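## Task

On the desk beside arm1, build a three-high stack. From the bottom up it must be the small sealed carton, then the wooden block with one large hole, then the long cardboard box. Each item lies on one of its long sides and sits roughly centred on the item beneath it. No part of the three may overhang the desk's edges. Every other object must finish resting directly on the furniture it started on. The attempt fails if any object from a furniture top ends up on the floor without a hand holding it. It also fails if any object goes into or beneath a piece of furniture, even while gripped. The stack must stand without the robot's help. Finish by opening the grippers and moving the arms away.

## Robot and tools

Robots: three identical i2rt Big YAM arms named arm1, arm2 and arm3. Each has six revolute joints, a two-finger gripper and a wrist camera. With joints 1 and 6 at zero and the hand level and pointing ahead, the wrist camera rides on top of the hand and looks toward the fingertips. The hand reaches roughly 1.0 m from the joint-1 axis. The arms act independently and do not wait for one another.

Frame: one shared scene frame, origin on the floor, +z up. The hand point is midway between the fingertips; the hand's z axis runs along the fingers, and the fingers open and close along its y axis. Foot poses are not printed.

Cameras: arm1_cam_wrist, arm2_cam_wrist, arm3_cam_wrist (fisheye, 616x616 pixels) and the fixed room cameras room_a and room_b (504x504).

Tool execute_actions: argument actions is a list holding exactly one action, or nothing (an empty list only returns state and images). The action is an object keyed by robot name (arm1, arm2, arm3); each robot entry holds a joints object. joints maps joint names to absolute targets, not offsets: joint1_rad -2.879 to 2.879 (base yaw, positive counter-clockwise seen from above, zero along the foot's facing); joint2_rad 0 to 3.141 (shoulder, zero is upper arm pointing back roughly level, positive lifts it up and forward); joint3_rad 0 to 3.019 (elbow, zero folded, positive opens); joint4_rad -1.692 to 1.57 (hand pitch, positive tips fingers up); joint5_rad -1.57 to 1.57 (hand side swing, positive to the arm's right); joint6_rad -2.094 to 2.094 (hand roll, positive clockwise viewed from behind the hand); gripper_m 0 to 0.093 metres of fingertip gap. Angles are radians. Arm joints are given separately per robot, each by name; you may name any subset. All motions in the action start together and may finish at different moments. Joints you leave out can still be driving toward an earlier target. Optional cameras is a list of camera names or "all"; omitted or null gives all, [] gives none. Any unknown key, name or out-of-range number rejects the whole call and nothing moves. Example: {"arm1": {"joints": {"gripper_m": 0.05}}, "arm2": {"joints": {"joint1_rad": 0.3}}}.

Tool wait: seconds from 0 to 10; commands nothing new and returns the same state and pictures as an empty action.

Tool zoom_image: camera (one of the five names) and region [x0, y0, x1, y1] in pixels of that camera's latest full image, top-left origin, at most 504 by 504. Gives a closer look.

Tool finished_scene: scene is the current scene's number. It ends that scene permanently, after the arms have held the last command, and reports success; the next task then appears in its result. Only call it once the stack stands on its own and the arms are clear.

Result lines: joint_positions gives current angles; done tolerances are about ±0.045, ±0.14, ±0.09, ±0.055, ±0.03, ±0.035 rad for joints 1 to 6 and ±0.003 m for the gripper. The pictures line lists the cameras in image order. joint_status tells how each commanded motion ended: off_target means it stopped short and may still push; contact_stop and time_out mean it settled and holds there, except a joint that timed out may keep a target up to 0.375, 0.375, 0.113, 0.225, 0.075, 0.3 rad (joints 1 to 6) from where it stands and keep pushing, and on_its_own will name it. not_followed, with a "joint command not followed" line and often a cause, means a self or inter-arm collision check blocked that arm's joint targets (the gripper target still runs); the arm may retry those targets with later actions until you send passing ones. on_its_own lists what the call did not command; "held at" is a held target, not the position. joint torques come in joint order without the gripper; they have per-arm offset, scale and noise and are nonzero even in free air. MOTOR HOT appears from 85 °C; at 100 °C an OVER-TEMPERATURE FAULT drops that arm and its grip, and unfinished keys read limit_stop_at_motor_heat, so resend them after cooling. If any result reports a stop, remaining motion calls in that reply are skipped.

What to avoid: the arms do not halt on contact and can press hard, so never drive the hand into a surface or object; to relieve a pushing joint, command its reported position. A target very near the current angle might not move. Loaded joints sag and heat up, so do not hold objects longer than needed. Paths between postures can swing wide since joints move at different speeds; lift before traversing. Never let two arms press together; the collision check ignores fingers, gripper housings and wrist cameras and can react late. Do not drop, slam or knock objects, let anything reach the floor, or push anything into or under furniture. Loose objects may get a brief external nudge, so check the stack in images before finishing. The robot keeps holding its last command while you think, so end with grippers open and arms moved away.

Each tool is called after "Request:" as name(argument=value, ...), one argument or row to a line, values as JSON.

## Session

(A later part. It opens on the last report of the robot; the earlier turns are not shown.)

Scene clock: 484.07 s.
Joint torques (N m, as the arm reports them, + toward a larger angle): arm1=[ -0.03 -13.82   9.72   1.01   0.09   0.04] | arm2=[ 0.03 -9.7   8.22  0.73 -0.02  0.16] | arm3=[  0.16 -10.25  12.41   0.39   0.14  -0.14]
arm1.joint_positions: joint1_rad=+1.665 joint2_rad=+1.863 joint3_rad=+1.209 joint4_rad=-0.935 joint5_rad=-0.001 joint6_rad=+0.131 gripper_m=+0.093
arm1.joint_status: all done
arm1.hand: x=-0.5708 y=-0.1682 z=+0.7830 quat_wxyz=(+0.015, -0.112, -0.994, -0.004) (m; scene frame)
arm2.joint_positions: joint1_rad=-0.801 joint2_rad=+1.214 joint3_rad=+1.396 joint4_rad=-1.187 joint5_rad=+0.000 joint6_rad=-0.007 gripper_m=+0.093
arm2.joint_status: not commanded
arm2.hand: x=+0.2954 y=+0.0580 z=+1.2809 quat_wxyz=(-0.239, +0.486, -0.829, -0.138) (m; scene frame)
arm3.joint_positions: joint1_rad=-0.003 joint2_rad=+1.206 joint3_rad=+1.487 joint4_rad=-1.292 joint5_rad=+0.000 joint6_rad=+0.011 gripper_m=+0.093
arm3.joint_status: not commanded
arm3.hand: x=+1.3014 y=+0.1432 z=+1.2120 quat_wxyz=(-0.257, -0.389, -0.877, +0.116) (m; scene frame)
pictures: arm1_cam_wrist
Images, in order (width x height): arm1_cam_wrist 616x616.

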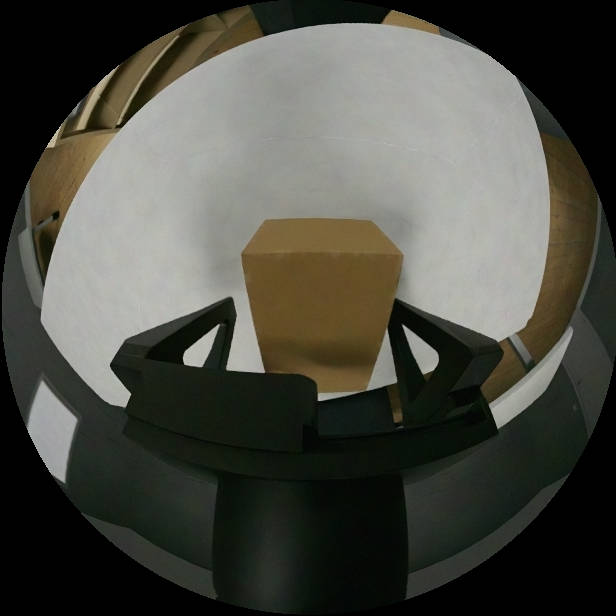

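Request:
execute_actions(
  actions=[
    {"arm1":{"joints":{"gripper_m":0.04}}},
  ],
  cameras=[],
)

Request:
execute_actions(
  actions=[
    {"arm1":{"joints":{"joint2_rad":1.75,"joint3_rad":1.36,"joint4_rad":-1.17}}},
  ],
  cameras=[],
)

Request:
execute_actions(
  actions=[
    {"arm1":{"joints":{"joint1_rad":-0.82,"joint6_rad":1.58}}},
  ],
  cameras=["arm1_cam_wrist","room_a"],
)

Scene clock: 497.80 s.
Joint torques (N m, as the arm reports them, + toward a larger angle): arm1=[ -0.16 -13.94   9.7    0.99   0.06   0.04] | arm2=[-0.69 -9.31  8.17  0.83  0.    0.16] | arm3=[  0.21 -10.26  12.41   0.38   0.14  -0.14]
arm1.joint_positions: joint1_rad=+1.665 joint2_rad=+1.863 joint3_rad=+1.209 joint4_rad=-0.935 joint5_rad=-0.001 joint6_rad=+0.132 gripper_m=+0.059
arm1.joint_status: gripper_m off_target (ended at +0.059, target +0.040)
arm1.hand: x=-0.5708 y=-0.1683 z=+0.7830 quat_wxyz=(+0.015, -0.112, -0.994, -0.004) (m; scene frame)
arm2.joint_positions: joint1_rad=-0.801 joint2_rad=+1.214 joint3_rad=+1.396 joint4_rad=-1.187 joint5_rad=+0.000 joint6_rad=-0.007 gripper_m=+0.093
arm2.joint_status: not commanded
arm2.hand: x=+0.2954 y=+0.0580 z=+1.2809 quat_wxyz=(-0.239, +0.486, -0.829, -0.138) (m; scene frame)
arm3.joint_positions: joint1_rad=-0.003 joint2_rad=+1.206 joint3_rad=+1.487 joint4_rad=-1.292 joint5_rad=+0.000 joint6_rad=+0.011 gripper_m=+0.093
arm3.joint_status: not commanded
arm3.hand: x=+1.3014 y=+0.1432 z=+1.2120 quat_wxyz=(-0.257, -0.389, -0.877, +0.116) (m; scene frame)
pictures: none
No camera images: the call's "cameras" was empty. Leave "cameras" out to get every camera's image.

Scene clock: 498.80 s.
Joint torques (N m, as the arm reports them, + toward a larger angle): arm1=[ -0.09 -12.34  12.3   -0.2    0.06   0.04] | arm2=[ 0.16 -9.1   8.26  0.87  0.01  0.2 ] | arm3=[  0.18 -10.24  12.41   0.38   0.14  -0.14]
arm1.joint_positions: joint1_rad=+1.665 joint2_rad=+1.734 joint3_rad=+1.335 joint4_rad=-1.155 joint5_rad=-0.001 joint6_rad=+0.132 gripper_m=+0.059
arm1.joint_status: all done
arm1.hand: x=-0.5578 y=-0.1703 z=+0.8867 quat_wxyz=(-0.003, -0.113, -0.994, -0.004) (m; scene frame)
arm2.joint_positions: joint1_rad=-0.801 joint2_rad=+1.214 joint3_rad=+1.396 joint4_rad=-1.187 joint5_rad=+0.000 joint6_rad=-0.007 gripper_m=+0.093
arm2.joint_status: not commanded
arm2.hand: x=+0.2954 y=+0.0580 z=+1.2809 quat_wxyz=(-0.239, +0.486, -0.829, -0.138) (m; scene frame)
arm3.joint_positions: joint1_rad=-0.003 joint2_rad=+1.206 joint3_rad=+1.487 joint4_rad=-1.292 joint5_rad=+0.000 joint6_rad=+0.011 gripper_m=+0.093
arm3.joint_status: not commanded
arm3.hand: x=+1.3014 y=+0.1432 z=+1.2120 quat_wxyz=(-0.257, -0.389, -0.877, +0.116) (m; scene frame)
pictures: none
No camera images: the call's "cameras" was empty. Leave "cameras" out to get every camera's image.

Scene clock: 501.07 s.
Joint torques (N m, as the arm reports them, + toward a larger angle): arm1=[  0.52 -12.74  12.26  -0.29   0.07   0.04] | arm2=[ 0.14 -9.38  8.17  0.71  0.01  0.17] | arm3=[  0.19 -10.27  12.41   0.38   0.14  -0.14]
arm1.joint_positions: joint1_rad=-0.829 joint2_rad=+1.741 joint3_rad=+1.335 joint4_rad=-1.155 joint5_rad=+0.001 joint6_rad=+1.571 gripper_m=+0.059
arm1.joint_status: all done
arm1.hand: x=-1.4927 y=-0.3886 z=+0.8911 quat_wxyz=(-0.003, -0.874, +0.487, +0.009) (m; scene frame)
arm2.joint_positions: joint1_rad=-0.801 joint2_rad=+1.214 joint3_rad=+1.396 joint4_rad=-1.187 joint5_rad=+0.000 joint6_rad=-0.007 gripper_m=+0.093
arm2.joint_status: not commanded
arm2.hand: x=+0.2954 y=+0.0580 z=+1.2809 quat_wxyz=(-0.239, +0.486, -0.829, -0.138) (m; scene frame)
arm3.joint_positions: joint1_rad=-0.003 joint2_rad=+1.206 joint3_rad=+1.487 joint4_rad=-1.292 joint5_rad=+0.000 joint6_rad=+0.011 gripper_m=+0.093
arm3.joint_status: not commanded
arm3.hand: x=+1.3014 y=+0.1432 z=+1.2120 quat_wxyz=(-0.257, -0.389, -0.877, +0.116) (m; scene frame)
pictures: arm1_cam_wrist, room_a
Images, in order (width x height): arm1_cam_wrist 616x616, room_a 504x504.

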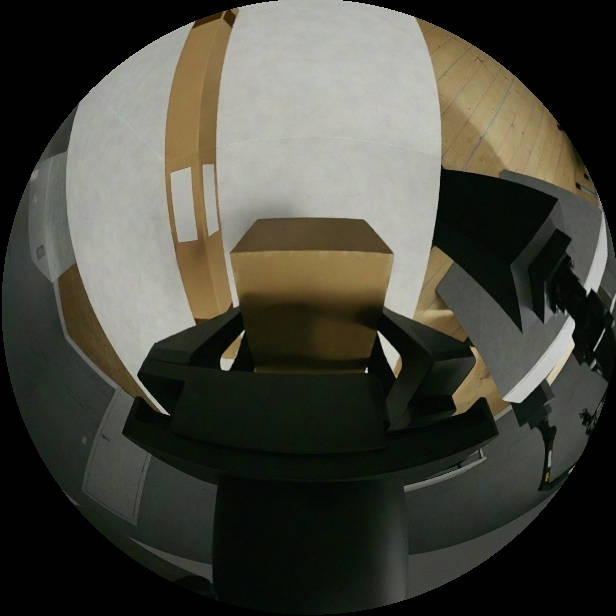

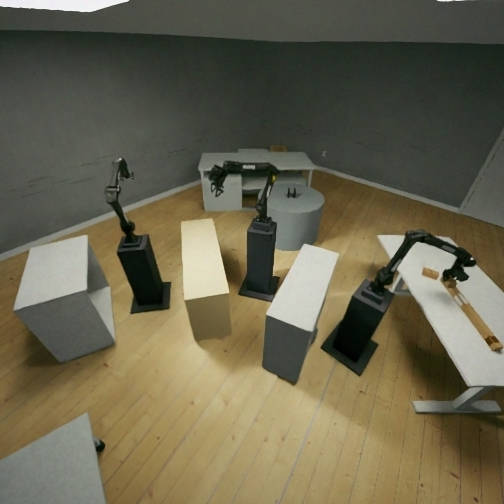

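Request:
execute_actions(
  actions=[
    {"arm1":{"joints":{"joint2_rad":1.895,"joint3_rad":1.168,"joint4_rad":-0.80}}},
  ],
  cameras=[],
)

Request:
execute_actions(
  actions=[
    {"arm1":{"joints":{"joint2_rad":1.94}}},
  ],
  cameras=[],
)

Scene clock: 511.17 s.
Joint torques (N m, as the arm reports them, + toward a larger angle): arm1=[  0.53 -14.97  10.14   0.89   0.1    0.04] | arm2=[-0.59 -9.22  8.23  0.81  0.01  0.17] | arm3=[  0.2  -10.27  12.41   0.39   0.14  -0.14]
arm1.joint_positions: joint1_rad=-0.829 joint2_rad=+1.911 joint3_rad=+1.144 joint4_rad=-0.815 joint5_rad=+0.001 joint6_rad=+1.571 gripper_m=+0.059
arm1.joint_status: all done
arm1.hand: x=-1.4759 y=-0.3761 z=+0.7498 quat_wxyz=(+0.006, -0.873, +0.487, +0.004) (m; scene frame)
arm2.joint_positions: joint1_rad=-0.801 joint2_rad=+1.214 joint3_rad=+1.396 joint4_rad=-1.187 joint5_rad=+0.000 joint6_rad=-0.007 gripper_m=+0.093
arm2.joint_status: not commanded
arm2.hand: x=+0.2954 y=+0.0580 z=+1.2809 quat_wxyz=(-0.239, +0.486, -0.829, -0.138) (m; scene frame)
arm3.joint_positions: joint1_rad=-0.003 joint2_rad=+1.206 joint3_rad=+1.487 joint4_rad=-1.292 joint5_rad=+0.000 joint6_rad=+0.011 gripper_m=+0.093
arm3.joint_status: not commanded
arm3.hand: x=+1.3014 y=+0.1432 z=+1.2120 quat_wxyz=(-0.257, -0.389, -0.877, +0.116) (m; scene frame)
pictures: none
No camera images: the call's "cameras" was empty. Leave "cameras" out to get every camera's image.

Scene clock: 511.90 s.
Joint torques (N m, as the arm reports them, + toward a larger angle): arm1=[  0.53 -12.25  10.06   0.93   0.1    0.04] | arm2=[-0.13 -9.55  8.08  0.61  0.01  0.14] | arm3=[  0.18 -10.25  12.4    0.39   0.14  -0.14]
arm1.joint_positions: joint1_rad=-0.829 joint2_rad=+1.919 joint3_rad=+1.144 joint4_rad=-0.815 joint5_rad=+0.001 joint6_rad=+1.571 gripper_m=+0.059
arm1.joint_status: all done
arm1.hand: x=-1.4746 y=-0.3753 z=+0.7457 quat_wxyz=(+0.010, -0.873, +0.487, +0.002) (m; scene frame)
arm2.joint_positions: joint1_rad=-0.801 joint2_rad=+1.214 joint3_rad=+1.396 joint4_rad=-1.187 joint5_rad=+0.000 joint6_rad=-0.007 gripper_m=+0.093
arm2.joint_status: not commanded
arm2.hand: x=+0.2954 y=+0.0580 z=+1.2809 quat_wxyz=(-0.239, +0.486, -0.829, -0.138) (m; scene frame)
arm3.joint_positions: joint1_rad=-0.003 joint2_rad=+1.206 joint3_rad=+1.487 joint4_rad=-1.292 joint5_rad=+0.000 joint6_rad=+0.011 gripper_m=+0.093
arm3.joint_status: not commanded
arm3.hand: x=+1.3014 y=+0.1432 z=+1.2120 quat_wxyz=(-0.257, -0.389, -0.877, +0.116) (m; scene frame)
pictures: none
No camera images: the call's "cameras" was empty. Leave "cameras" out to get every camera's image.

Request:
execute_actions(
  actions=[
    {"arm1":{"joints":{"joint2_rad":1.92,"gripper_m":0.093}}},
  ],
  cameras=[],
)

Request:
execute_actions(
  actions=[
    {"arm1":{"joints":{"joint2_rad":1.82,"joint4_rad":-0.91}}},
  ],
  cameras=["arm1_cam_wrist"],
)

Request:
execute_actions(
  actions=[
    {"arm1":{"joints":{"joint2_rad":1.80,"joint3_rad":1.45,"joint4_rad":-1.22}}},
  ],
  cameras=[],
)

Request:
execute_actions(
  actions=[
    {"arm1":{"joints":{"joint1_rad":-0.41,"joint2_rad":2.09,"joint3_rad":1.81,"joint4_rad":-1.265,"joint6_rad":0.96}}},
  ],
  cameras=["arm1_cam_wrist"],
)

Scene clock: 522.70 s.
Joint torques (N m, as the arm reports them, + toward a larger angle): arm1=[  0.52 -13.97  10.11   0.93   0.1    0.04] | arm2=[ 0.01 -9.1   8.07  0.71 -0.01  0.17] | arm3=[  0.18 -10.28  12.4    0.39   0.14  -0.14]
arm1.joint_positions: joint1_rad=-0.829 joint2_rad=+1.919 joint3_rad=+1.144 joint4_rad=-0.815 joint5_rad=+0.001 joint6_rad=+1.572 gripper_m=+0.093
arm1.joint_status: all done
arm1.hand: x=-1.4746 y=-0.3753 z=+0.7457 quat_wxyz=(+0.010, -0.873, +0.487, +0.002) (m; scene frame)
arm2.joint_positions: joint1_rad=-0.801 joint2_rad=+1.214 joint3_rad=+1.396 joint4_rad=-1.187 joint5_rad=+0.000 joint6_rad=-0.007 gripper_m=+0.093
arm2.joint_status: not commanded
arm2.hand: x=+0.2954 y=+0.0580 z=+1.2809 quat_wxyz=(-0.239, +0.486, -0.829, -0.138) (m; scene frame)
arm3.joint_positions: joint1_rad=-0.003 joint2_rad=+1.206 joint3_rad=+1.487 joint4_rad=-1.292 joint5_rad=+0.000 joint6_rad=+0.011 gripper_m=+0.093
arm3.joint_status: not commanded
arm3.hand: x=+1.3014 y=+0.1432 z=+1.2120 quat_wxyz=(-0.257, -0.389, -0.877, +0.116) (m; scene frame)
pictures: none
No camera images: the call's "cameras" was empty. Leave "cameras" out to get every camera's image.

Scene clock: 523.70 s.
Joint torques (N m, as the arm reports them, + toward a larger angle): arm1=[  0.53 -12.42  10.89  -0.25   0.1    0.04] | arm2=[-0.32 -9.22  8.22  0.8   0.03  0.15] | arm3=[  0.18 -10.27  12.4    0.39   0.15  -0.14]
arm1.joint_positions: joint1_rad=-0.829 joint2_rad=+1.809 joint3_rad=+1.144 joint4_rad=-0.896 joint5_rad=+0.001 joint6_rad=+1.572 gripper_m=+0.093
arm1.joint_status: all done
arm1.hand: x=-1.4717 y=-0.3742 z=+0.7964 quat_wxyz=(-0.003, -0.873, +0.487, +0.009) (m; scene frame)
arm2.joint_positions: joint1_rad=-0.801 joint2_rad=+1.214 joint3_rad=+1.396 joint4_rad=-1.187 joint5_rad=+0.000 joint6_rad=-0.007 gripper_m=+0.093
arm2.joint_status: not commanded
arm2.hand: x=+0.2954 y=+0.0580 z=+1.2809 quat_wxyz=(-0.239, +0.486, -0.829, -0.138) (m; scene frame)
arm3.joint_positions: joint1_rad=-0.003 joint2_rad=+1.206 joint3_rad=+1.487 joint4_rad=-1.292 joint5_rad=+0.000 joint6_rad=+0.011 gripper_m=+0.093
arm3.joint_status: not commanded
arm3.hand: x=+1.3014 y=+0.1432 z=+1.2120 quat_wxyz=(-0.257, -0.389, -0.877, +0.116) (m; scene frame)
pictures: arm1_cam_wrist
Images, in order (width x height): arm1_cam_wrist 616x616.

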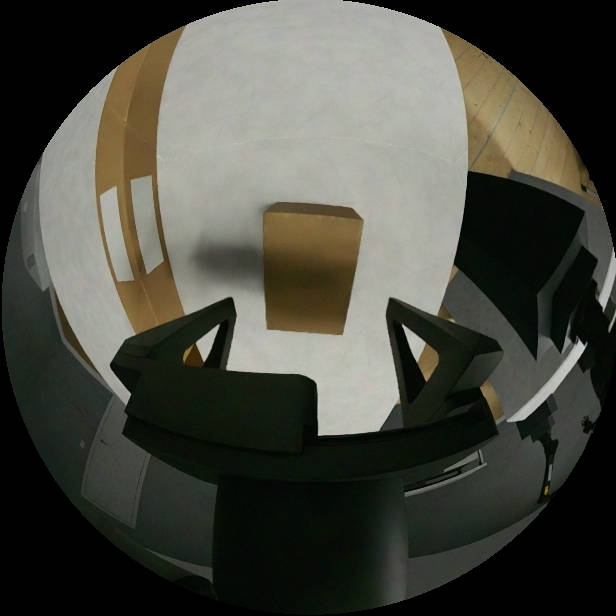

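Scene clock: 524.77 s.
Joint torques (N m, as the arm reports them, + toward a larger angle): arm1=[  0.5  -13.95  12.6   -0.34   0.1    0.03] | arm2=[-0.19 -9.15  8.16  0.74  0.02  0.14] | arm3=[  0.18 -10.26  12.41   0.38   0.14  -0.14]
arm1.joint_positions: joint1_rad=-0.829 joint2_rad=+1.795 joint3_rad=+1.422 joint4_rad=-1.205 joint5_rad=+0.001 joint6_rad=+1.572 gripper_m=+0.093
arm1.joint_status: all done
arm1.hand: x=-1.5095 y=-0.3991 z=+0.8952 quat_wxyz=(+0.005, -0.873, +0.487, +0.005) (m; scene frame)
arm2.joint_positions: joint1_rad=-0.801 joint2_rad=+1.214 joint3_rad=+1.396 joint4_rad=-1.187 joint5_rad=+0.000 joint6_rad=-0.007 gripper_m=+0.093
arm2.joint_status: not commanded
arm2.hand: x=+0.2954 y=+0.0580 z=+1.2809 quat_wxyz=(-0.239, +0.486, -0.829, -0.138) (m; scene frame)
arm3.joint_positions: joint1_rad=-0.003 joint2_rad=+1.206 joint3_rad=+1.487 joint4_rad=-1.292 joint5_rad=+0.000 joint6_rad=+0.011 gripper_m=+0.093
arm3.joint_status: not commanded
arm3.hand: x=+1.3014 y=+0.1432 z=+1.2120 quat_wxyz=(-0.257, -0.389, -0.877, +0.116) (m; scene frame)
pictures: none
No camera images: the call's "cameras" was empty. Leave "cameras" out to get every camera's image.

Scene clock: 526.40 s.
Joint torques (N m, as the arm reports them, + toward a larger angle): arm1=[  0.4  -18.38  14.12  -0.1    0.18  -0.1 ] | arm2=[ 0.1  -9.26  8.13  0.84  0.03  0.18] | arm3=[  0.18 -10.24  12.41   0.38   0.14  -0.14]
arm1.joint_positions: joint1_rad=-0.419 joint2_rad=+2.089 joint3_rad=+1.766 joint4_rad=-1.254 joint5_rad=-0.001 joint6_rad=+0.969 gripper_m=+0.093
arm1.joint_status: all done
arm1.hand: x=-1.4212 y=-0.6392 z=+0.8518 quat_wxyz=(+0.006, -1.000, +0.003, +0.003) (m; scene frame)
arm2.joint_positions: joint1_rad=-0.801 joint2_rad=+1.214 joint3_rad=+1.396 joint4_rad=-1.187 joint5_rad=+0.000 joint6_rad=-0.007 gripper_m=+0.093
arm2.joint_status: not commanded
arm2.hand: x=+0.2954 y=+0.0580 z=+1.2809 quat_wxyz=(-0.239, +0.486, -0.829, -0.138) (m; scene frame)
arm3.joint_positions: joint1_rad=-0.003 joint2_rad=+1.206 joint3_rad=+1.487 joint4_rad=-1.292 joint5_rad=+0.000 joint6_rad=+0.011 gripper_m=+0.093
arm3.joint_status: not commanded
arm3.hand: x=+1.3014 y=+0.1432 z=+1.2120 quat_wxyz=(-0.257, -0.389, -0.877, +0.116) (m; scene frame)
pictures: arm1_cam_wrist
Images, in order (width x height): arm1_cam_wrist 616x616.

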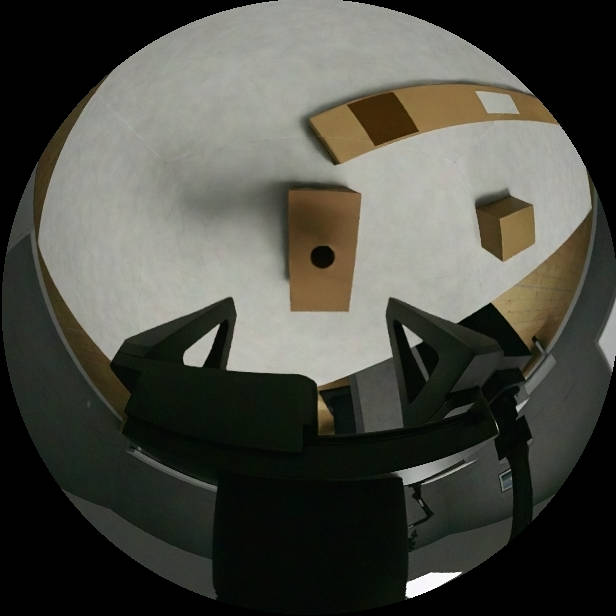

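Request:
execute_actions(
  actions=[
    {"arm1":{"joints":{"joint2_rad":2.12,"joint3_rad":1.655,"joint4_rad":-1.10}}},
  ],
  cameras=["arm1_cam_wrist"],
)

Scene clock: 543.43 s.
Joint torques (N m, as the arm reports them, + toward a larger angle): arm1=[  0.43 -17.    10.17   1.03   0.18  -0.09] | arm2=[ 0.07 -9.44  8.13  0.82  0.    0.17] | arm3=[  0.18 -10.27  12.4    0.39   0.14  -0.14]
arm1.joint_positions: joint1_rad=-0.419 joint2_rad=+2.103 joint3_rad=+1.651 joint4_rad=-1.116 joint5_rad=-0.001 joint6_rad=+0.969 gripper_m=+0.093
arm1.joint_status: all done
arm1.hand: x=-1.4148 y=-0.6289 z=+0.8025 quat_wxyz=(+0.002, -1.000, +0.002, +0.006) (m; scene frame)
arm2.joint_positions: joint1_rad=-0.801 joint2_rad=+1.214 joint3_rad=+1.396 joint4_rad=-1.187 joint5_rad=+0.000 joint6_rad=-0.007 gripper_m=+0.093
arm2.joint_status: not commanded
arm2.hand: x=+0.2954 y=+0.0580 z=+1.2809 quat_wxyz=(-0.239, +0.486, -0.829, -0.138) (m; scene frame)
arm3.joint_positions: joint1_rad=-0.003 joint2_rad=+1.206 joint3_rad=+1.487 joint4_rad=-1.292 joint5_rad=+0.000 joint6_rad=+0.011 gripper_m=+0.093
arm3.joint_status: not commanded
arm3.hand: x=+1.3014 y=+0.1432 z=+1.2120 quat_wxyz=(-0.257, -0.389, -0.877, +0.116) (m; scene frame)
pictures: arm1_cam_wrist
Images, in order (width x height): arm1_cam_wrist 616x616.

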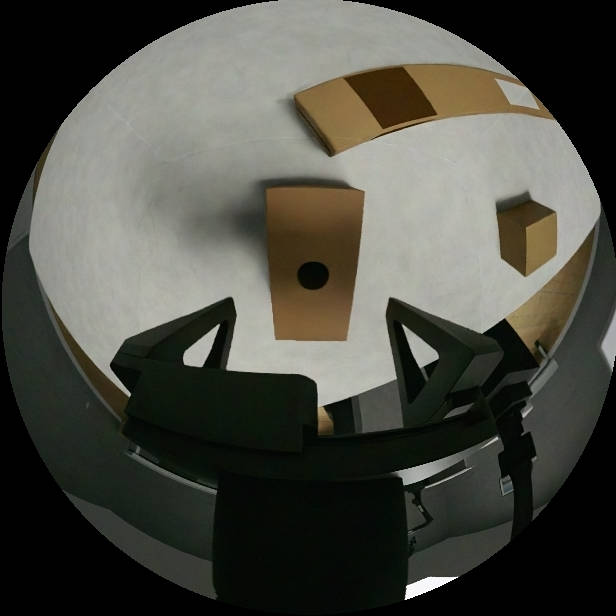

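Request:
execute_actions(
  actions=[
    {"arm1":{"joints":{"joint2_rad":2.185,"joint3_rad":1.62,"joint4_rad":-0.995}}},
  ],
  cameras=["arm1_cam_wrist"],
)

Scene clock: 548.57 s.
Joint torques (N m, as the arm reports them, + toward a larger angle): arm1=[  0.45 -17.37   9.63   1.03   0.18  -0.09] | arm2=[-0.23 -9.12  8.21  0.81  0.03  0.16] | arm3=[  0.16 -10.25  12.4    0.39   0.14  -0.14]
arm1.joint_positions: joint1_rad=-0.419 joint2_rad=+2.171 joint3_rad=+1.617 joint4_rad=-1.010 joint5_rad=-0.001 joint6_rad=+0.969 gripper_m=+0.093
arm1.joint_status: all done
arm1.hand: x=-1.4160 y=-0.6294 z=+0.7508 quat_wxyz=(+0.001, -1.000, +0.002, +0.007) (m; scene frame)
arm2.joint_positions: joint1_rad=-0.801 joint2_rad=+1.214 joint3_rad=+1.396 joint4_rad=-1.187 joint5_rad=+0.000 joint6_rad=-0.007 gripper_m=+0.093
arm2.joint_status: not commanded
arm2.hand: x=+0.2954 y=+0.0580 z=+1.2809 quat_wxyz=(-0.239, +0.486, -0.829, -0.138) (m; scene frame)
arm3.joint_positions: joint1_rad=-0.003 joint2_rad=+1.206 joint3_rad=+1.487 joint4_rad=-1.292 joint5_rad=+0.000 joint6_rad=+0.011 gripper_m=+0.093
arm3.joint_status: not commanded
arm3.hand: x=+1.3014 y=+0.1432 z=+1.2120 quat_wxyz=(-0.257, -0.389, -0.877, +0.116) (m; scene frame)
pictures: arm1_cam_wrist
Images, in order (width x height): arm1_cam_wrist 616x616.

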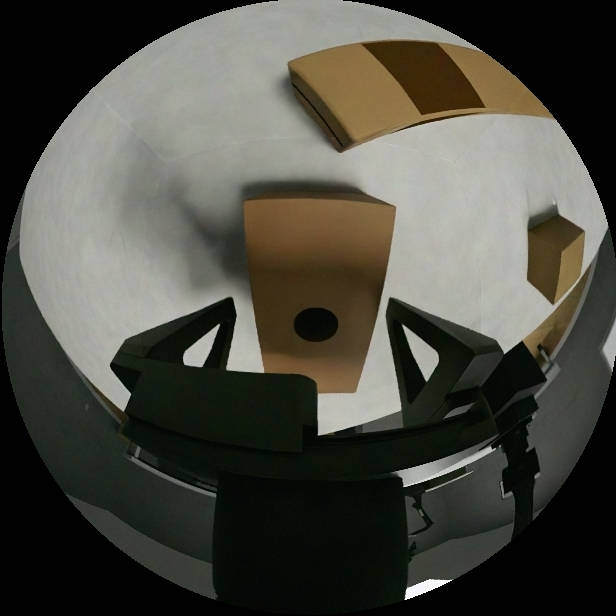

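Request:
execute_actions(
  actions=[
    {"arm1":{"joints":{"gripper_m":0.04}}},
  ],
  cameras=[],
)

Request:
execute_actions(
  actions=[
    {"arm1":{"joints":{"joint2_rad":1.95,"joint3_rad":1.6,"joint4_rad":-1.2}}},
  ],
  cameras=[],
)

Request:
execute_actions(
  actions=[
    {"arm1":{"joints":{"joint1_rad":-0.82,"joint2_rad":1.75,"joint3_rad":1.27,"joint4_rad":-1.06,"joint6_rad":1.60}}},
  ],
  cameras=["arm1_cam_wrist","room_a"],
)

Scene clock: 558.67 s.
Joint torques (N m, as the arm reports them, + toward a larger angle): arm1=[  0.44 -17.46   9.67   0.97   0.12  -0.09] | arm2=[-0.09 -9.65  8.19  0.79 -0.04  0.12] | arm3=[  0.2  -10.27  12.4    0.39   0.14  -0.14]
arm1.joint_positions: joint1_rad=-0.419 joint2_rad=+2.171 joint3_rad=+1.617 joint4_rad=-1.009 joint5_rad=+0.000 joint6_rad=+0.968 gripper_m=+0.059
arm1.joint_status: gripper_m off_target (ended at +0.059, target +0.040)
arm1.hand: x=-1.4162 y=-0.6298 z=+0.7508 quat_wxyz=(+0.001, -1.000, +0.002, +0.008) (m; scene frame)
arm2.joint_positions: joint1_rad=-0.801 joint2_rad=+1.214 joint3_rad=+1.396 joint4_rad=-1.187 joint5_rad=+0.000 joint6_rad=-0.007 gripper_m=+0.093
arm2.joint_status: not commanded
arm2.hand: x=+0.2954 y=+0.0580 z=+1.2809 quat_wxyz=(-0.239, +0.486, -0.829, -0.138) (m; scene frame)
arm3.joint_positions: joint1_rad=-0.003 joint2_rad=+1.206 joint3_rad=+1.487 joint4_rad=-1.292 joint5_rad=+0.000 joint6_rad=+0.011 gripper_m=+0.093
arm3.joint_status: not commanded
arm3.hand: x=+1.3014 y=+0.1432 z=+1.2120 quat_wxyz=(-0.257, -0.389, -0.877, +0.116) (m; scene frame)
pictures: none
No camera images: the call's "cameras" was empty. Leave "cameras" out to get every camera's image.

Scene clock: 559.90 s.
Joint torques (N m, as the arm reports them, + toward a larger angle): arm1=[  0.46 -15.62  12.09  -0.17   0.13  -0.09] | arm2=[-0.08 -9.14  8.3   0.75  0.03  0.15] | arm3=[  0.18 -10.29  12.41   0.39   0.14  -0.14]
arm1.joint_positions: joint1_rad=-0.419 joint2_rad=+1.938 joint3_rad=+1.578 joint4_rad=-1.186 joint5_rad=+0.000 joint6_rad=+0.968 gripper_m=+0.059
arm1.joint_status: all done
arm1.hand: x=-1.3957 y=-0.6030 z=+0.8720 quat_wxyz=(-0.006, -1.000, +0.001, +0.012) (m; scene frame)
arm2.joint_positions: joint1_rad=-0.801 joint2_rad=+1.214 joint3_rad=+1.396 joint4_rad=-1.187 joint5_rad=+0.000 joint6_rad=-0.007 gripper_m=+0.093
arm2.joint_status: not commanded
arm2.hand: x=+0.2954 y=+0.0580 z=+1.2809 quat_wxyz=(-0.239, +0.486, -0.829, -0.138) (m; scene frame)
arm3.joint_positions: joint1_rad=-0.003 joint2_rad=+1.206 joint3_rad=+1.487 joint4_rad=-1.292 joint5_rad=+0.000 joint6_rad=+0.011 gripper_m=+0.093
arm3.joint_status: not commanded
arm3.hand: x=+1.3014 y=+0.1432 z=+1.2120 quat_wxyz=(-0.257, -0.389, -0.877, +0.116) (m; scene frame)
pictures: none
No camera images: the call's "cameras" was empty. Leave "cameras" out to get every camera's image.

Scene clock: 561.53 s.
Joint torques (N m, as the arm reports them, + toward a larger angle): arm1=[ -0.5  -13.84  10.54   0.97   0.12   0.05] | arm2=[ 0.1  -9.16  8.18  0.75  0.02  0.14] | arm3=[  0.2  -10.27  12.41   0.38   0.14  -0.14]
arm1.joint_positions: joint1_rad=-0.816 joint2_rad=+1.759 joint3_rad=+1.259 joint4_rad=-1.075 joint5_rad=+0.001 joint6_rad=+1.590 gripper_m=+0.059
arm1.joint_status: all done
arm1.hand: x=-1.4791 y=-0.3873 z=+0.8567 quat_wxyz=(+0.003, -0.872, +0.489, +0.006) (m; scene frame)
arm2.joint_positions: joint1_rad=-0.801 joint2_rad=+1.214 joint3_rad=+1.396 joint4_rad=-1.187 joint5_rad=+0.000 joint6_rad=-0.007 gripper_m=+0.093
arm2.joint_status: not commanded
arm2.hand: x=+0.2954 y=+0.0580 z=+1.2809 quat_wxyz=(-0.239, +0.486, -0.829, -0.138) (m; scene frame)
arm3.joint_positions: joint1_rad=-0.003 joint2_rad=+1.206 joint3_rad=+1.487 joint4_rad=-1.292 joint5_rad=+0.000 joint6_rad=+0.011 gripper_m=+0.093
arm3.joint_status: not commanded
arm3.hand: x=+1.3014 y=+0.1432 z=+1.2120 quat_wxyz=(-0.257, -0.389, -0.877, +0.116) (m; scene frame)
pictures: arm1_cam_wrist, room_a
Images, in order (width x height): arm1_cam_wrist 616x616, room_a 504x504.

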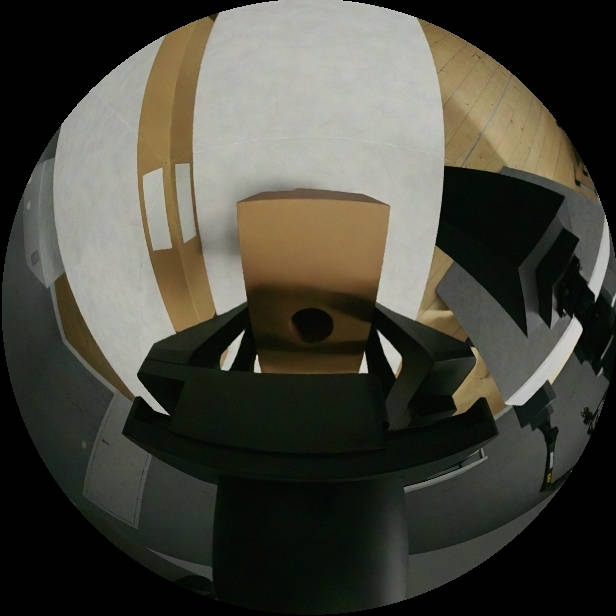

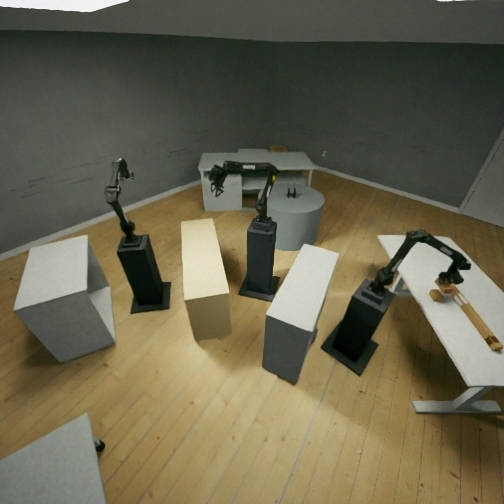

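Request:
execute_actions(
  actions=[
    {"arm1":{"joints":{"joint1_rad":-0.835,"joint2_rad":1.805,"joint3_rad":1.185,"joint4_rad":-0.93}}},
  ],
  cameras=["arm1_cam_wrist","room_a","room_b"],
)

Request:
zoom_image(
  camera="room_a",
  region=[404, 240, 504, 340],
)

Request:
zoom_image(
  camera="room_b",
  region=[120, 110, 220, 190],
)

Scene clock: 570.03 s.
Joint torques (N m, as the arm reports them, + toward a larger angle): arm1=[ -0.91 -13.5    9.89   0.89   0.12   0.04] | arm2=[-0.16 -9.18  8.12  0.76  0.02  0.17] | arm3=[  0.21 -10.23  12.41   0.38   0.15  -0.14]
arm1.joint_positions: joint1_rad=-0.826 joint2_rad=+1.809 joint3_rad=+1.173 joint4_rad=-0.945 joint5_rad=+0.001 joint6_rad=+1.591 gripper_m=+0.059
arm1.joint_status: all done
arm1.hand: x=-1.4721 y=-0.3766 z=+0.8053 quat_wxyz=(+0.006, -0.869, +0.494, +0.004) (m; scene frame)
arm2.joint_positions: joint1_rad=-0.801 joint2_rad=+1.214 joint3_rad=+1.396 joint4_rad=-1.187 joint5_rad=+0.000 joint6_rad=-0.007 gripper_m=+0.093
arm2.joint_status: not commanded
arm2.hand: x=+0.2954 y=+0.0580 z=+1.2809 quat_wxyz=(-0.239, +0.486, -0.829, -0.138) (m; scene frame)
arm3.joint_positions: joint1_rad=-0.003 joint2_rad=+1.206 joint3_rad=+1.487 joint4_rad=-1.292 joint5_rad=+0.000 joint6_rad=+0.011 gripper_m=+0.093
arm3.joint_status: not commanded
arm3.hand: x=+1.3014 y=+0.1432 z=+1.2120 quat_wxyz=(-0.257, -0.389, -0.877, +0.116) (m; scene frame)
pictures: arm1_cam_wrist, room_a, room_b
Images, in order (width x height): arm1_cam_wrist 616x616, room_a 504x504, room_b 504x504.

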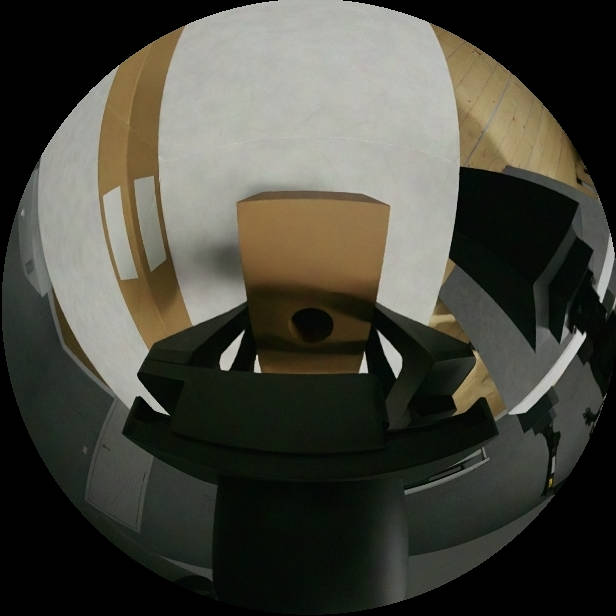

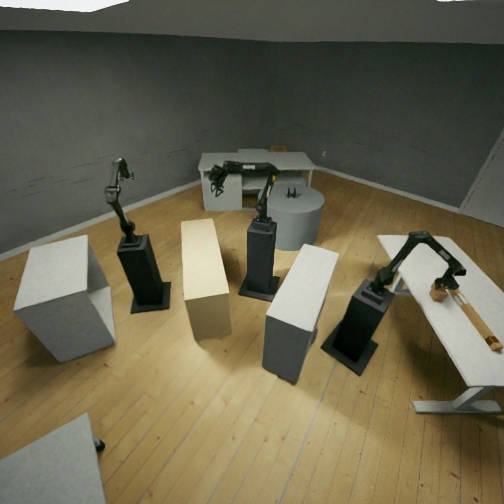

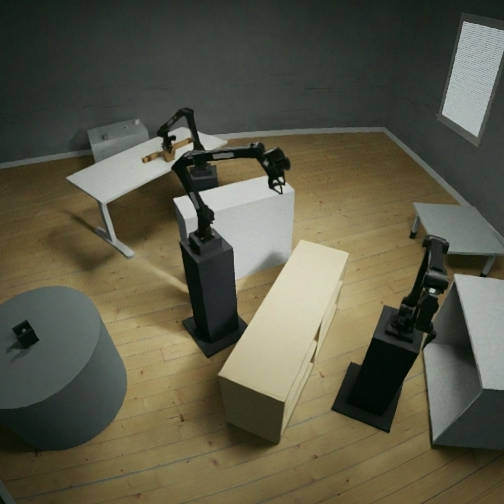

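Region (404, 240, 504, 340) of room_a's 504x504 image, scaled by 5.040, with more detail than that image has.

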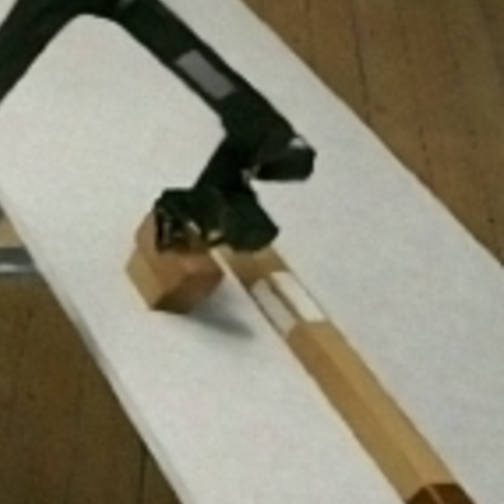

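Region (120, 110, 220, 190) of room_b's 504x504 image, scaled by 5.040, with more detail than that image has; it fills the top 403 rows of this view, and the rest is white.

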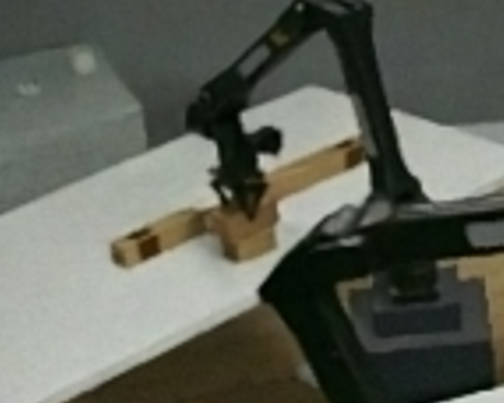

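Lower further, firmly enough to beat stiction.

Request:
execute_actions(
  actions=[
    {"arm1":{"joints":{"joint2_rad":1.855,"joint4_rad":-0.91}}},
  ],
  cameras=[],
)

Request:
execute_actions(
  actions=[
    {"arm1":{"joints":{"joint2_rad":1.885}}},
  ],
  cameras=[],
)

Scene clock: 574.13 s.
Joint torques (N m, as the arm reports them, + toward a larger angle): arm1=[ -0.91 -10.75   9.89   0.94   0.06   0.03] | arm2=[-0.1  -8.79  8.18  0.76  0.    0.17] | arm3=[  0.17 -10.25  12.41   0.39   0.14  -0.14]
arm1.joint_positions: joint1_rad=-0.826 joint2_rad=+1.821 joint3_rad=+1.173 joint4_rad=-0.924 joint5_rad=+0.002 joint6_rad=+1.592 gripper_m=+0.059
arm1.joint_status: all done
arm1.hand: x=-1.4754 y=-0.3783 z=+0.7997 quat_wxyz=(+0.002, -0.869, +0.494, +0.007) (m; scene frame)
arm2.joint_positions: joint1_rad=-0.801 joint2_rad=+1.214 joint3_rad=+1.396 joint4_rad=-1.187 joint5_rad=+0.000 joint6_rad=-0.007 gripper_m=+0.093
arm2.joint_status: not commanded
arm2.hand: x=+0.2954 y=+0.0580 z=+1.2809 quat_wxyz=(-0.239, +0.486, -0.829, -0.138) (m; scene frame)
arm3.joint_positions: joint1_rad=-0.003 joint2_rad=+1.206 joint3_rad=+1.487 joint4_rad=-1.292 joint5_rad=+0.000 joint6_rad=+0.011 gripper_m=+0.093
arm3.joint_status: not commanded
arm3.hand: x=+1.3014 y=+0.1432 z=+1.2120 quat_wxyz=(-0.257, -0.389, -0.877, +0.116) (m; scene frame)
pictures: none
No camera images: the call's "cameras" was empty. Leave "cameras" out to get every camera's image.

Scene clock: 574.63 s.
Joint torques (N m, as the arm reports them, + toward a larger angle): arm1=[-0.9  -8.51  9.9   0.96  0.06  0.04] | arm2=[-0.06 -9.24  8.21  0.76  0.04  0.19] | arm3=[  0.2  -10.24  12.4    0.38   0.14  -0.14]
arm1.joint_positions: joint1_rad=-0.826 joint2_rad=+1.822 joint3_rad=+1.173 joint4_rad=-0.924 joint5_rad=+0.002 joint6_rad=+1.592 gripper_m=+0.059
arm1.joint_status: all done
arm1.hand: x=-1.4753 y=-0.3782 z=+0.7994 quat_wxyz=(+0.003, -0.869, +0.494, +0.007) (m; scene frame)
arm2.joint_positions: joint1_rad=-0.801 joint2_rad=+1.214 joint3_rad=+1.396 joint4_rad=-1.187 joint5_rad=+0.000 joint6_rad=-0.007 gripper_m=+0.093
arm2.joint_status: not commanded
arm2.hand: x=+0.2954 y=+0.0580 z=+1.2809 quat_wxyz=(-0.239, +0.486, -0.829, -0.138) (m; scene frame)
arm3.joint_positions: joint1_rad=-0.003 joint2_rad=+1.206 joint3_rad=+1.487 joint4_rad=-1.292 joint5_rad=+0.000 joint6_rad=+0.011 gripper_m=+0.093
arm3.joint_status: not commanded
arm3.hand: x=+1.3014 y=+0.1432 z=+1.2120 quat_wxyz=(-0.257, -0.389, -0.877, +0.116) (m; scene frame)
pictures: none
No camera images: the call's "cameras" was empty. Leave "cameras" out to get every camera's image.

Request:
execute_actions(
  actions=[
    {"arm1":{"joints":{"joint2_rad":1.82,"gripper_m":0.093}}},
  ],
  cameras=[],
)

Request:
execute_actions(
  actions=[
    {"arm1":{"joints":{"joint2_rad":1.72,"joint4_rad":-1.0}}},
  ],
  cameras=["arm1_cam_wrist"],
)

Request:
execute_actions(
  actions=[
    {"arm1":{"joints":{"joint1_rad":-1.045,"joint2_rad":1.95,"joint3_rad":1.75,"joint4_rad":-1.36,"joint6_rad":1.35}}},
  ],
  cameras=["arm1_cam_wrist","room_a"],
)

Scene clock: 584.80 s.
Joint torques (N m, as the arm reports them, + toward a larger angle): arm1=[ -0.84 -13.72   9.87   0.86   0.07   0.03] | arm2=[-0.09 -9.4   8.21  0.76  0.02  0.15] | arm3=[  0.17 -10.26  12.41   0.38   0.14  -0.14]
arm1.joint_positions: joint1_rad=-0.826 joint2_rad=+1.822 joint3_rad=+1.173 joint4_rad=-0.923 joint5_rad=+0.002 joint6_rad=+1.592 gripper_m=+0.093
arm1.joint_status: all done
arm1.hand: x=-1.4758 y=-0.3784 z=+0.7994 quat_wxyz=(+0.002, -0.869, +0.495, +0.007) (m; scene frame)
arm2.joint_positions: joint1_rad=-0.801 joint2_rad=+1.214 joint3_rad=+1.396 joint4_rad=-1.187 joint5_rad=+0.000 joint6_rad=-0.007 gripper_m=+0.093
arm2.joint_status: not commanded
arm2.hand: x=+0.2954 y=+0.0580 z=+1.2809 quat_wxyz=(-0.239, +0.486, -0.829, -0.138) (m; scene frame)
arm3.joint_positions: joint1_rad=-0.003 joint2_rad=+1.206 joint3_rad=+1.487 joint4_rad=-1.292 joint5_rad=+0.000 joint6_rad=+0.011 gripper_m=+0.093
arm3.joint_status: not commanded
arm3.hand: x=+1.3014 y=+0.1432 z=+1.2120 quat_wxyz=(-0.257, -0.389, -0.877, +0.116) (m; scene frame)
pictures: none
No camera images: the call's "cameras" was empty. Leave "cameras" out to get every camera's image.

Scene clock: 585.80 s.
Joint torques (N m, as the arm reports them, + toward a larger angle): arm1=[ -0.9  -11.65  10.62  -0.18   0.06   0.03] | arm2=[-0.1  -9.38  8.16  0.74  0.01  0.17] | arm3=[  0.18 -10.25  12.42   0.38   0.14  -0.14]
arm1.joint_positions: joint1_rad=-0.826 joint2_rad=+1.708 joint3_rad=+1.173 joint4_rad=-0.986 joint5_rad=+0.002 joint6_rad=+1.592 gripper_m=+0.093
arm1.joint_status: all done
arm1.hand: x=-1.4717 y=-0.3766 z=+0.8515 quat_wxyz=(-0.020, -0.869, +0.494, +0.019) (m; scene frame)
arm2.joint_positions: joint1_rad=-0.801 joint2_rad=+1.214 joint3_rad=+1.396 joint4_rad=-1.187 joint5_rad=+0.000 joint6_rad=-0.007 gripper_m=+0.093
arm2.joint_status: not commanded
arm2.hand: x=+0.2954 y=+0.0580 z=+1.2809 quat_wxyz=(-0.239, +0.486, -0.829, -0.138) (m; scene frame)
arm3.joint_positions: joint1_rad=-0.003 joint2_rad=+1.206 joint3_rad=+1.487 joint4_rad=-1.292 joint5_rad=+0.000 joint6_rad=+0.011 gripper_m=+0.093
arm3.joint_status: not commanded
arm3.hand: x=+1.3014 y=+0.1432 z=+1.2120 quat_wxyz=(-0.257, -0.389, -0.877, +0.116) (m; scene frame)
pictures: arm1_cam_wrist
Images, in order (width x height): arm1_cam_wrist 616x616.

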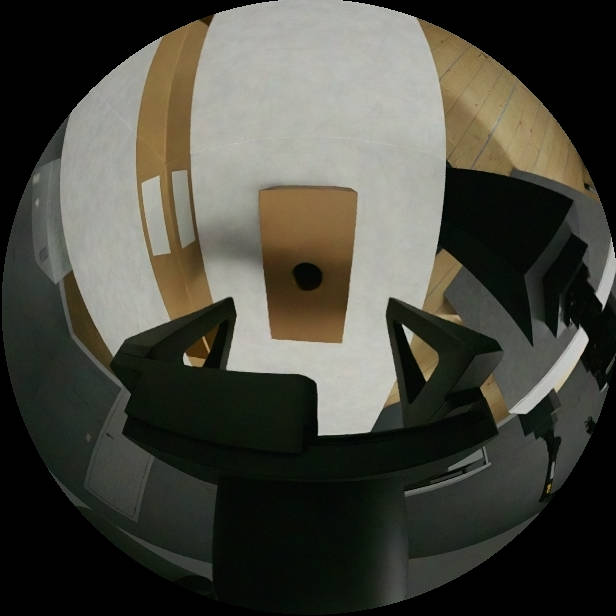

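Scene clock: 587.13 s.
Joint torques (N m, as the arm reports them, + toward a larger angle): arm1=[  0.03 -16.08  13.24  -0.27   0.12  -0.1 ] | arm2=[ 0.11 -9.55  8.2   0.73  0.02  0.17] | arm3=[  0.18 -10.27  12.41   0.39   0.15  -0.14]
arm1.joint_positions: joint1_rad=-1.049 joint2_rad=+1.942 joint3_rad=+1.720 joint4_rad=-1.346 joint5_rad=+0.001 joint6_rad=+1.359 gripper_m=+0.093
arm1.joint_status: all done
arm1.hand: x=-1.6246 y=-0.3181 z=+0.9265 quat_wxyz=(+0.000, -0.872, +0.490, +0.008) (m; scene frame)
arm2.joint_positions: joint1_rad=-0.801 joint2_rad=+1.214 joint3_rad=+1.396 joint4_rad=-1.187 joint5_rad=+0.000 joint6_rad=-0.007 gripper_m=+0.093
arm2.joint_status: not commanded
arm2.hand: x=+0.2954 y=+0.0580 z=+1.2809 quat_wxyz=(-0.239, +0.486, -0.829, -0.138) (m; scene frame)
arm3.joint_positions: joint1_rad=-0.003 joint2_rad=+1.206 joint3_rad=+1.487 joint4_rad=-1.292 joint5_rad=+0.000 joint6_rad=+0.011 gripper_m=+0.093
arm3.joint_status: not commanded
arm3.hand: x=+1.3014 y=+0.1432 z=+1.2120 quat_wxyz=(-0.257, -0.389, -0.877, +0.116) (m; scene frame)
pictures: arm1_cam_wrist, room_a
Images, in order (width x height): arm1_cam_wrist 616x616, room_a 504x504.

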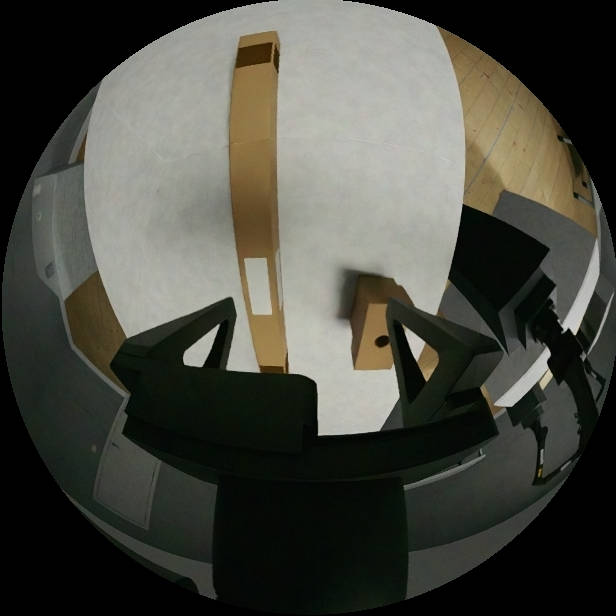

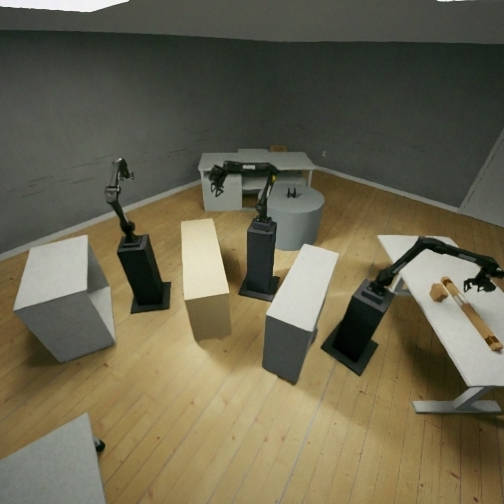

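Request:
execute_actions(
  actions=[
    {"arm1":{"joints":{"joint1_rad":-1.02,"joint2_rad":2.25,"joint3_rad":1.955,"joint4_rad":-1.225,"joint6_rad":1.38}}},
  ],
  cameras=["arm1_cam_wrist"],
)

Scene clock: 600.37 s.
Joint torques (N m, as the arm reports them, + toward a larger angle): arm1=[  0.04 -21.02  12.96   0.71   0.11   0.04] | arm2=[-0.57 -9.81  8.24  0.81  0.03  0.18] | arm3=[  0.17 -10.26  12.41   0.39   0.15  -0.14]
arm1.joint_positions: joint1_rad=-1.025 joint2_rad=+2.258 joint3_rad=+1.925 joint4_rad=-1.234 joint5_rad=+0.001 joint6_rad=+1.371 gripper_m=+0.093
arm1.joint_status: all done
arm1.hand: x=-1.6966 y=-0.3584 z=+0.8071 quat_wxyz=(+0.000, -0.874, +0.485, +0.008) (m; scene frame)
arm2.joint_positions: joint1_rad=-0.801 joint2_rad=+1.214 joint3_rad=+1.396 joint4_rad=-1.187 joint5_rad=+0.000 joint6_rad=-0.007 gripper_m=+0.093
arm2.joint_status: not commanded
arm2.hand: x=+0.2954 y=+0.0580 z=+1.2809 quat_wxyz=(-0.239, +0.486, -0.829, -0.138) (m; scene frame)
arm3.joint_positions: joint1_rad=-0.003 joint2_rad=+1.206 joint3_rad=+1.487 joint4_rad=-1.292 joint5_rad=+0.000 joint6_rad=+0.011 gripper_m=+0.093
arm3.joint_status: not commanded
arm3.hand: x=+1.3014 y=+0.1432 z=+1.2120 quat_wxyz=(-0.257, -0.389, -0.877, +0.116) (m; scene frame)
pictures: arm1_cam_wrist
Images, in order (width x height): arm1_cam_wrist 616x616.

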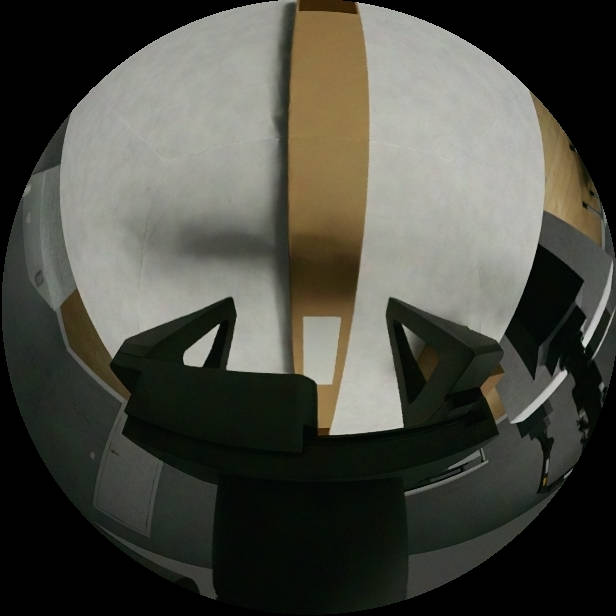

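Request:
execute_actions(
  actions=[
    {"arm1":{"joints":{"joint1_rad":-1.008,"joint2_rad":2.285,"joint3_rad":1.865,"joint4_rad":-1.145,"joint6_rad":1.39}}},
  ],
  cameras=["arm1_cam_wrist"],
)

Request:
execute_actions(
  actions=[
    {"arm1":{"joints":{"joint2_rad":2.32,"joint3_rad":1.826,"joint4_rad":-1.075}}},
  ],
  cameras=["arm1_cam_wrist"],
)

Scene clock: 617.47 s.
Joint torques (N m, as the arm reports them, + toward a larger angle): arm1=[  0.35 -18.49  10.22   1.04   0.11   0.04] | arm2=[-0.09 -9.12  8.14  0.73  0.02  0.21] | arm3=[  0.19 -10.26  12.4    0.38   0.14  -0.14]
arm1.joint_positions: joint1_rad=-1.017 joint2_rad=+2.262 joint3_rad=+1.864 joint4_rad=-1.161 joint5_rad=+0.001 joint6_rad=+1.381 gripper_m=+0.093
arm1.joint_status: all done
arm1.hand: x=-1.6895 y=-0.3612 z=+0.7830 quat_wxyz=(-0.003, -0.874, +0.486, +0.011) (m; scene frame)
arm2.joint_positions: joint1_rad=-0.801 joint2_rad=+1.214 joint3_rad=+1.396 joint4_rad=-1.187 joint5_rad=+0.000 joint6_rad=-0.007 gripper_m=+0.093
arm2.joint_status: not commanded
arm2.hand: x=+0.2954 y=+0.0580 z=+1.2809 quat_wxyz=(-0.239, +0.486, -0.829, -0.138) (m; scene frame)
arm3.joint_positions: joint1_rad=-0.003 joint2_rad=+1.206 joint3_rad=+1.487 joint4_rad=-1.292 joint5_rad=+0.000 joint6_rad=+0.011 gripper_m=+0.093
arm3.joint_status: not commanded
arm3.hand: x=+1.3014 y=+0.1432 z=+1.2120 quat_wxyz=(-0.257, -0.389, -0.877, +0.116) (m; scene frame)
pictures: arm1_cam_wrist
Images, in order (width x height): arm1_cam_wrist 616x616.

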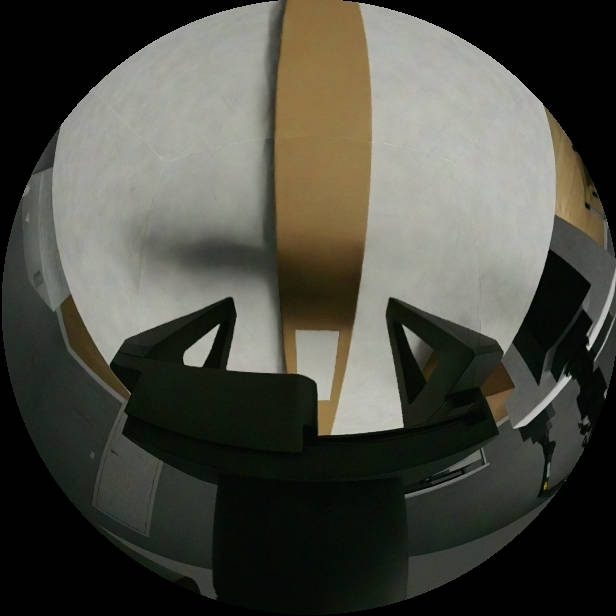

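Scene clock: 618.40 s.
Joint torques (N m, as the arm reports them, + toward a larger angle): arm1=[  0.48 -18.38   9.8    1.03   0.11   0.04] | arm2=[-0.16 -8.99  8.29  0.78  0.    0.16] | arm3=[  0.18 -10.26  12.41   0.38   0.15  -0.14]
arm1.joint_positions: joint1_rad=-1.017 joint2_rad=+2.297 joint3_rad=+1.826 joint4_rad=-1.090 joint5_rad=+0.001 joint6_rad=+1.381 gripper_m=+0.093
arm1.joint_status: all done
arm1.hand: x=-1.6863 y=-0.3595 z=+0.7471 quat_wxyz=(-0.002, -0.874, +0.486, +0.010) (m; scene frame)
arm2.joint_positions: joint1_rad=-0.801 joint2_rad=+1.214 joint3_rad=+1.396 joint4_rad=-1.187 joint5_rad=+0.000 joint6_rad=-0.007 gripper_m=+0.093
arm2.joint_status: not commanded
arm2.hand: x=+0.2954 y=+0.0580 z=+1.2809 quat_wxyz=(-0.239, +0.486, -0.829, -0.138) (m; scene frame)
arm3.joint_positions: joint1_rad=-0.003 joint2_rad=+1.206 joint3_rad=+1.487 joint4_rad=-1.292 joint5_rad=+0.000 joint6_rad=+0.011 gripper_m=+0.093
arm3.joint_status: not commanded
arm3.hand: x=+1.3014 y=+0.1432 z=+1.2120 quat_wxyz=(-0.257, -0.389, -0.877, +0.116) (m; scene frame)
pictures: arm1_cam_wrist
Images, in order (width x height): arm1_cam_wrist 616x616.

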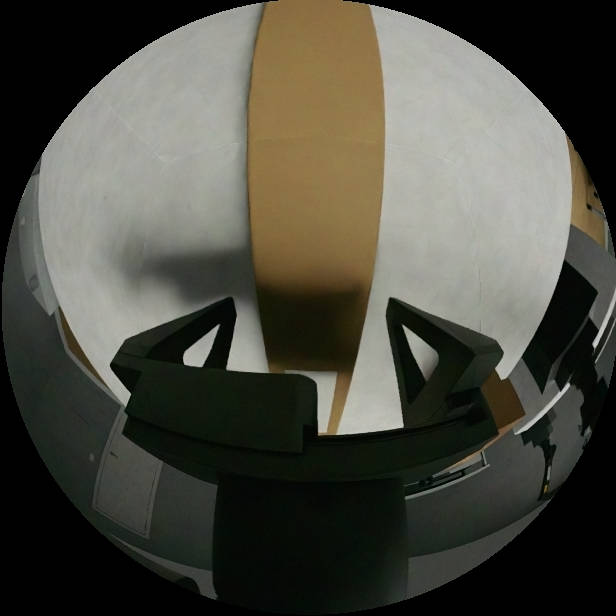

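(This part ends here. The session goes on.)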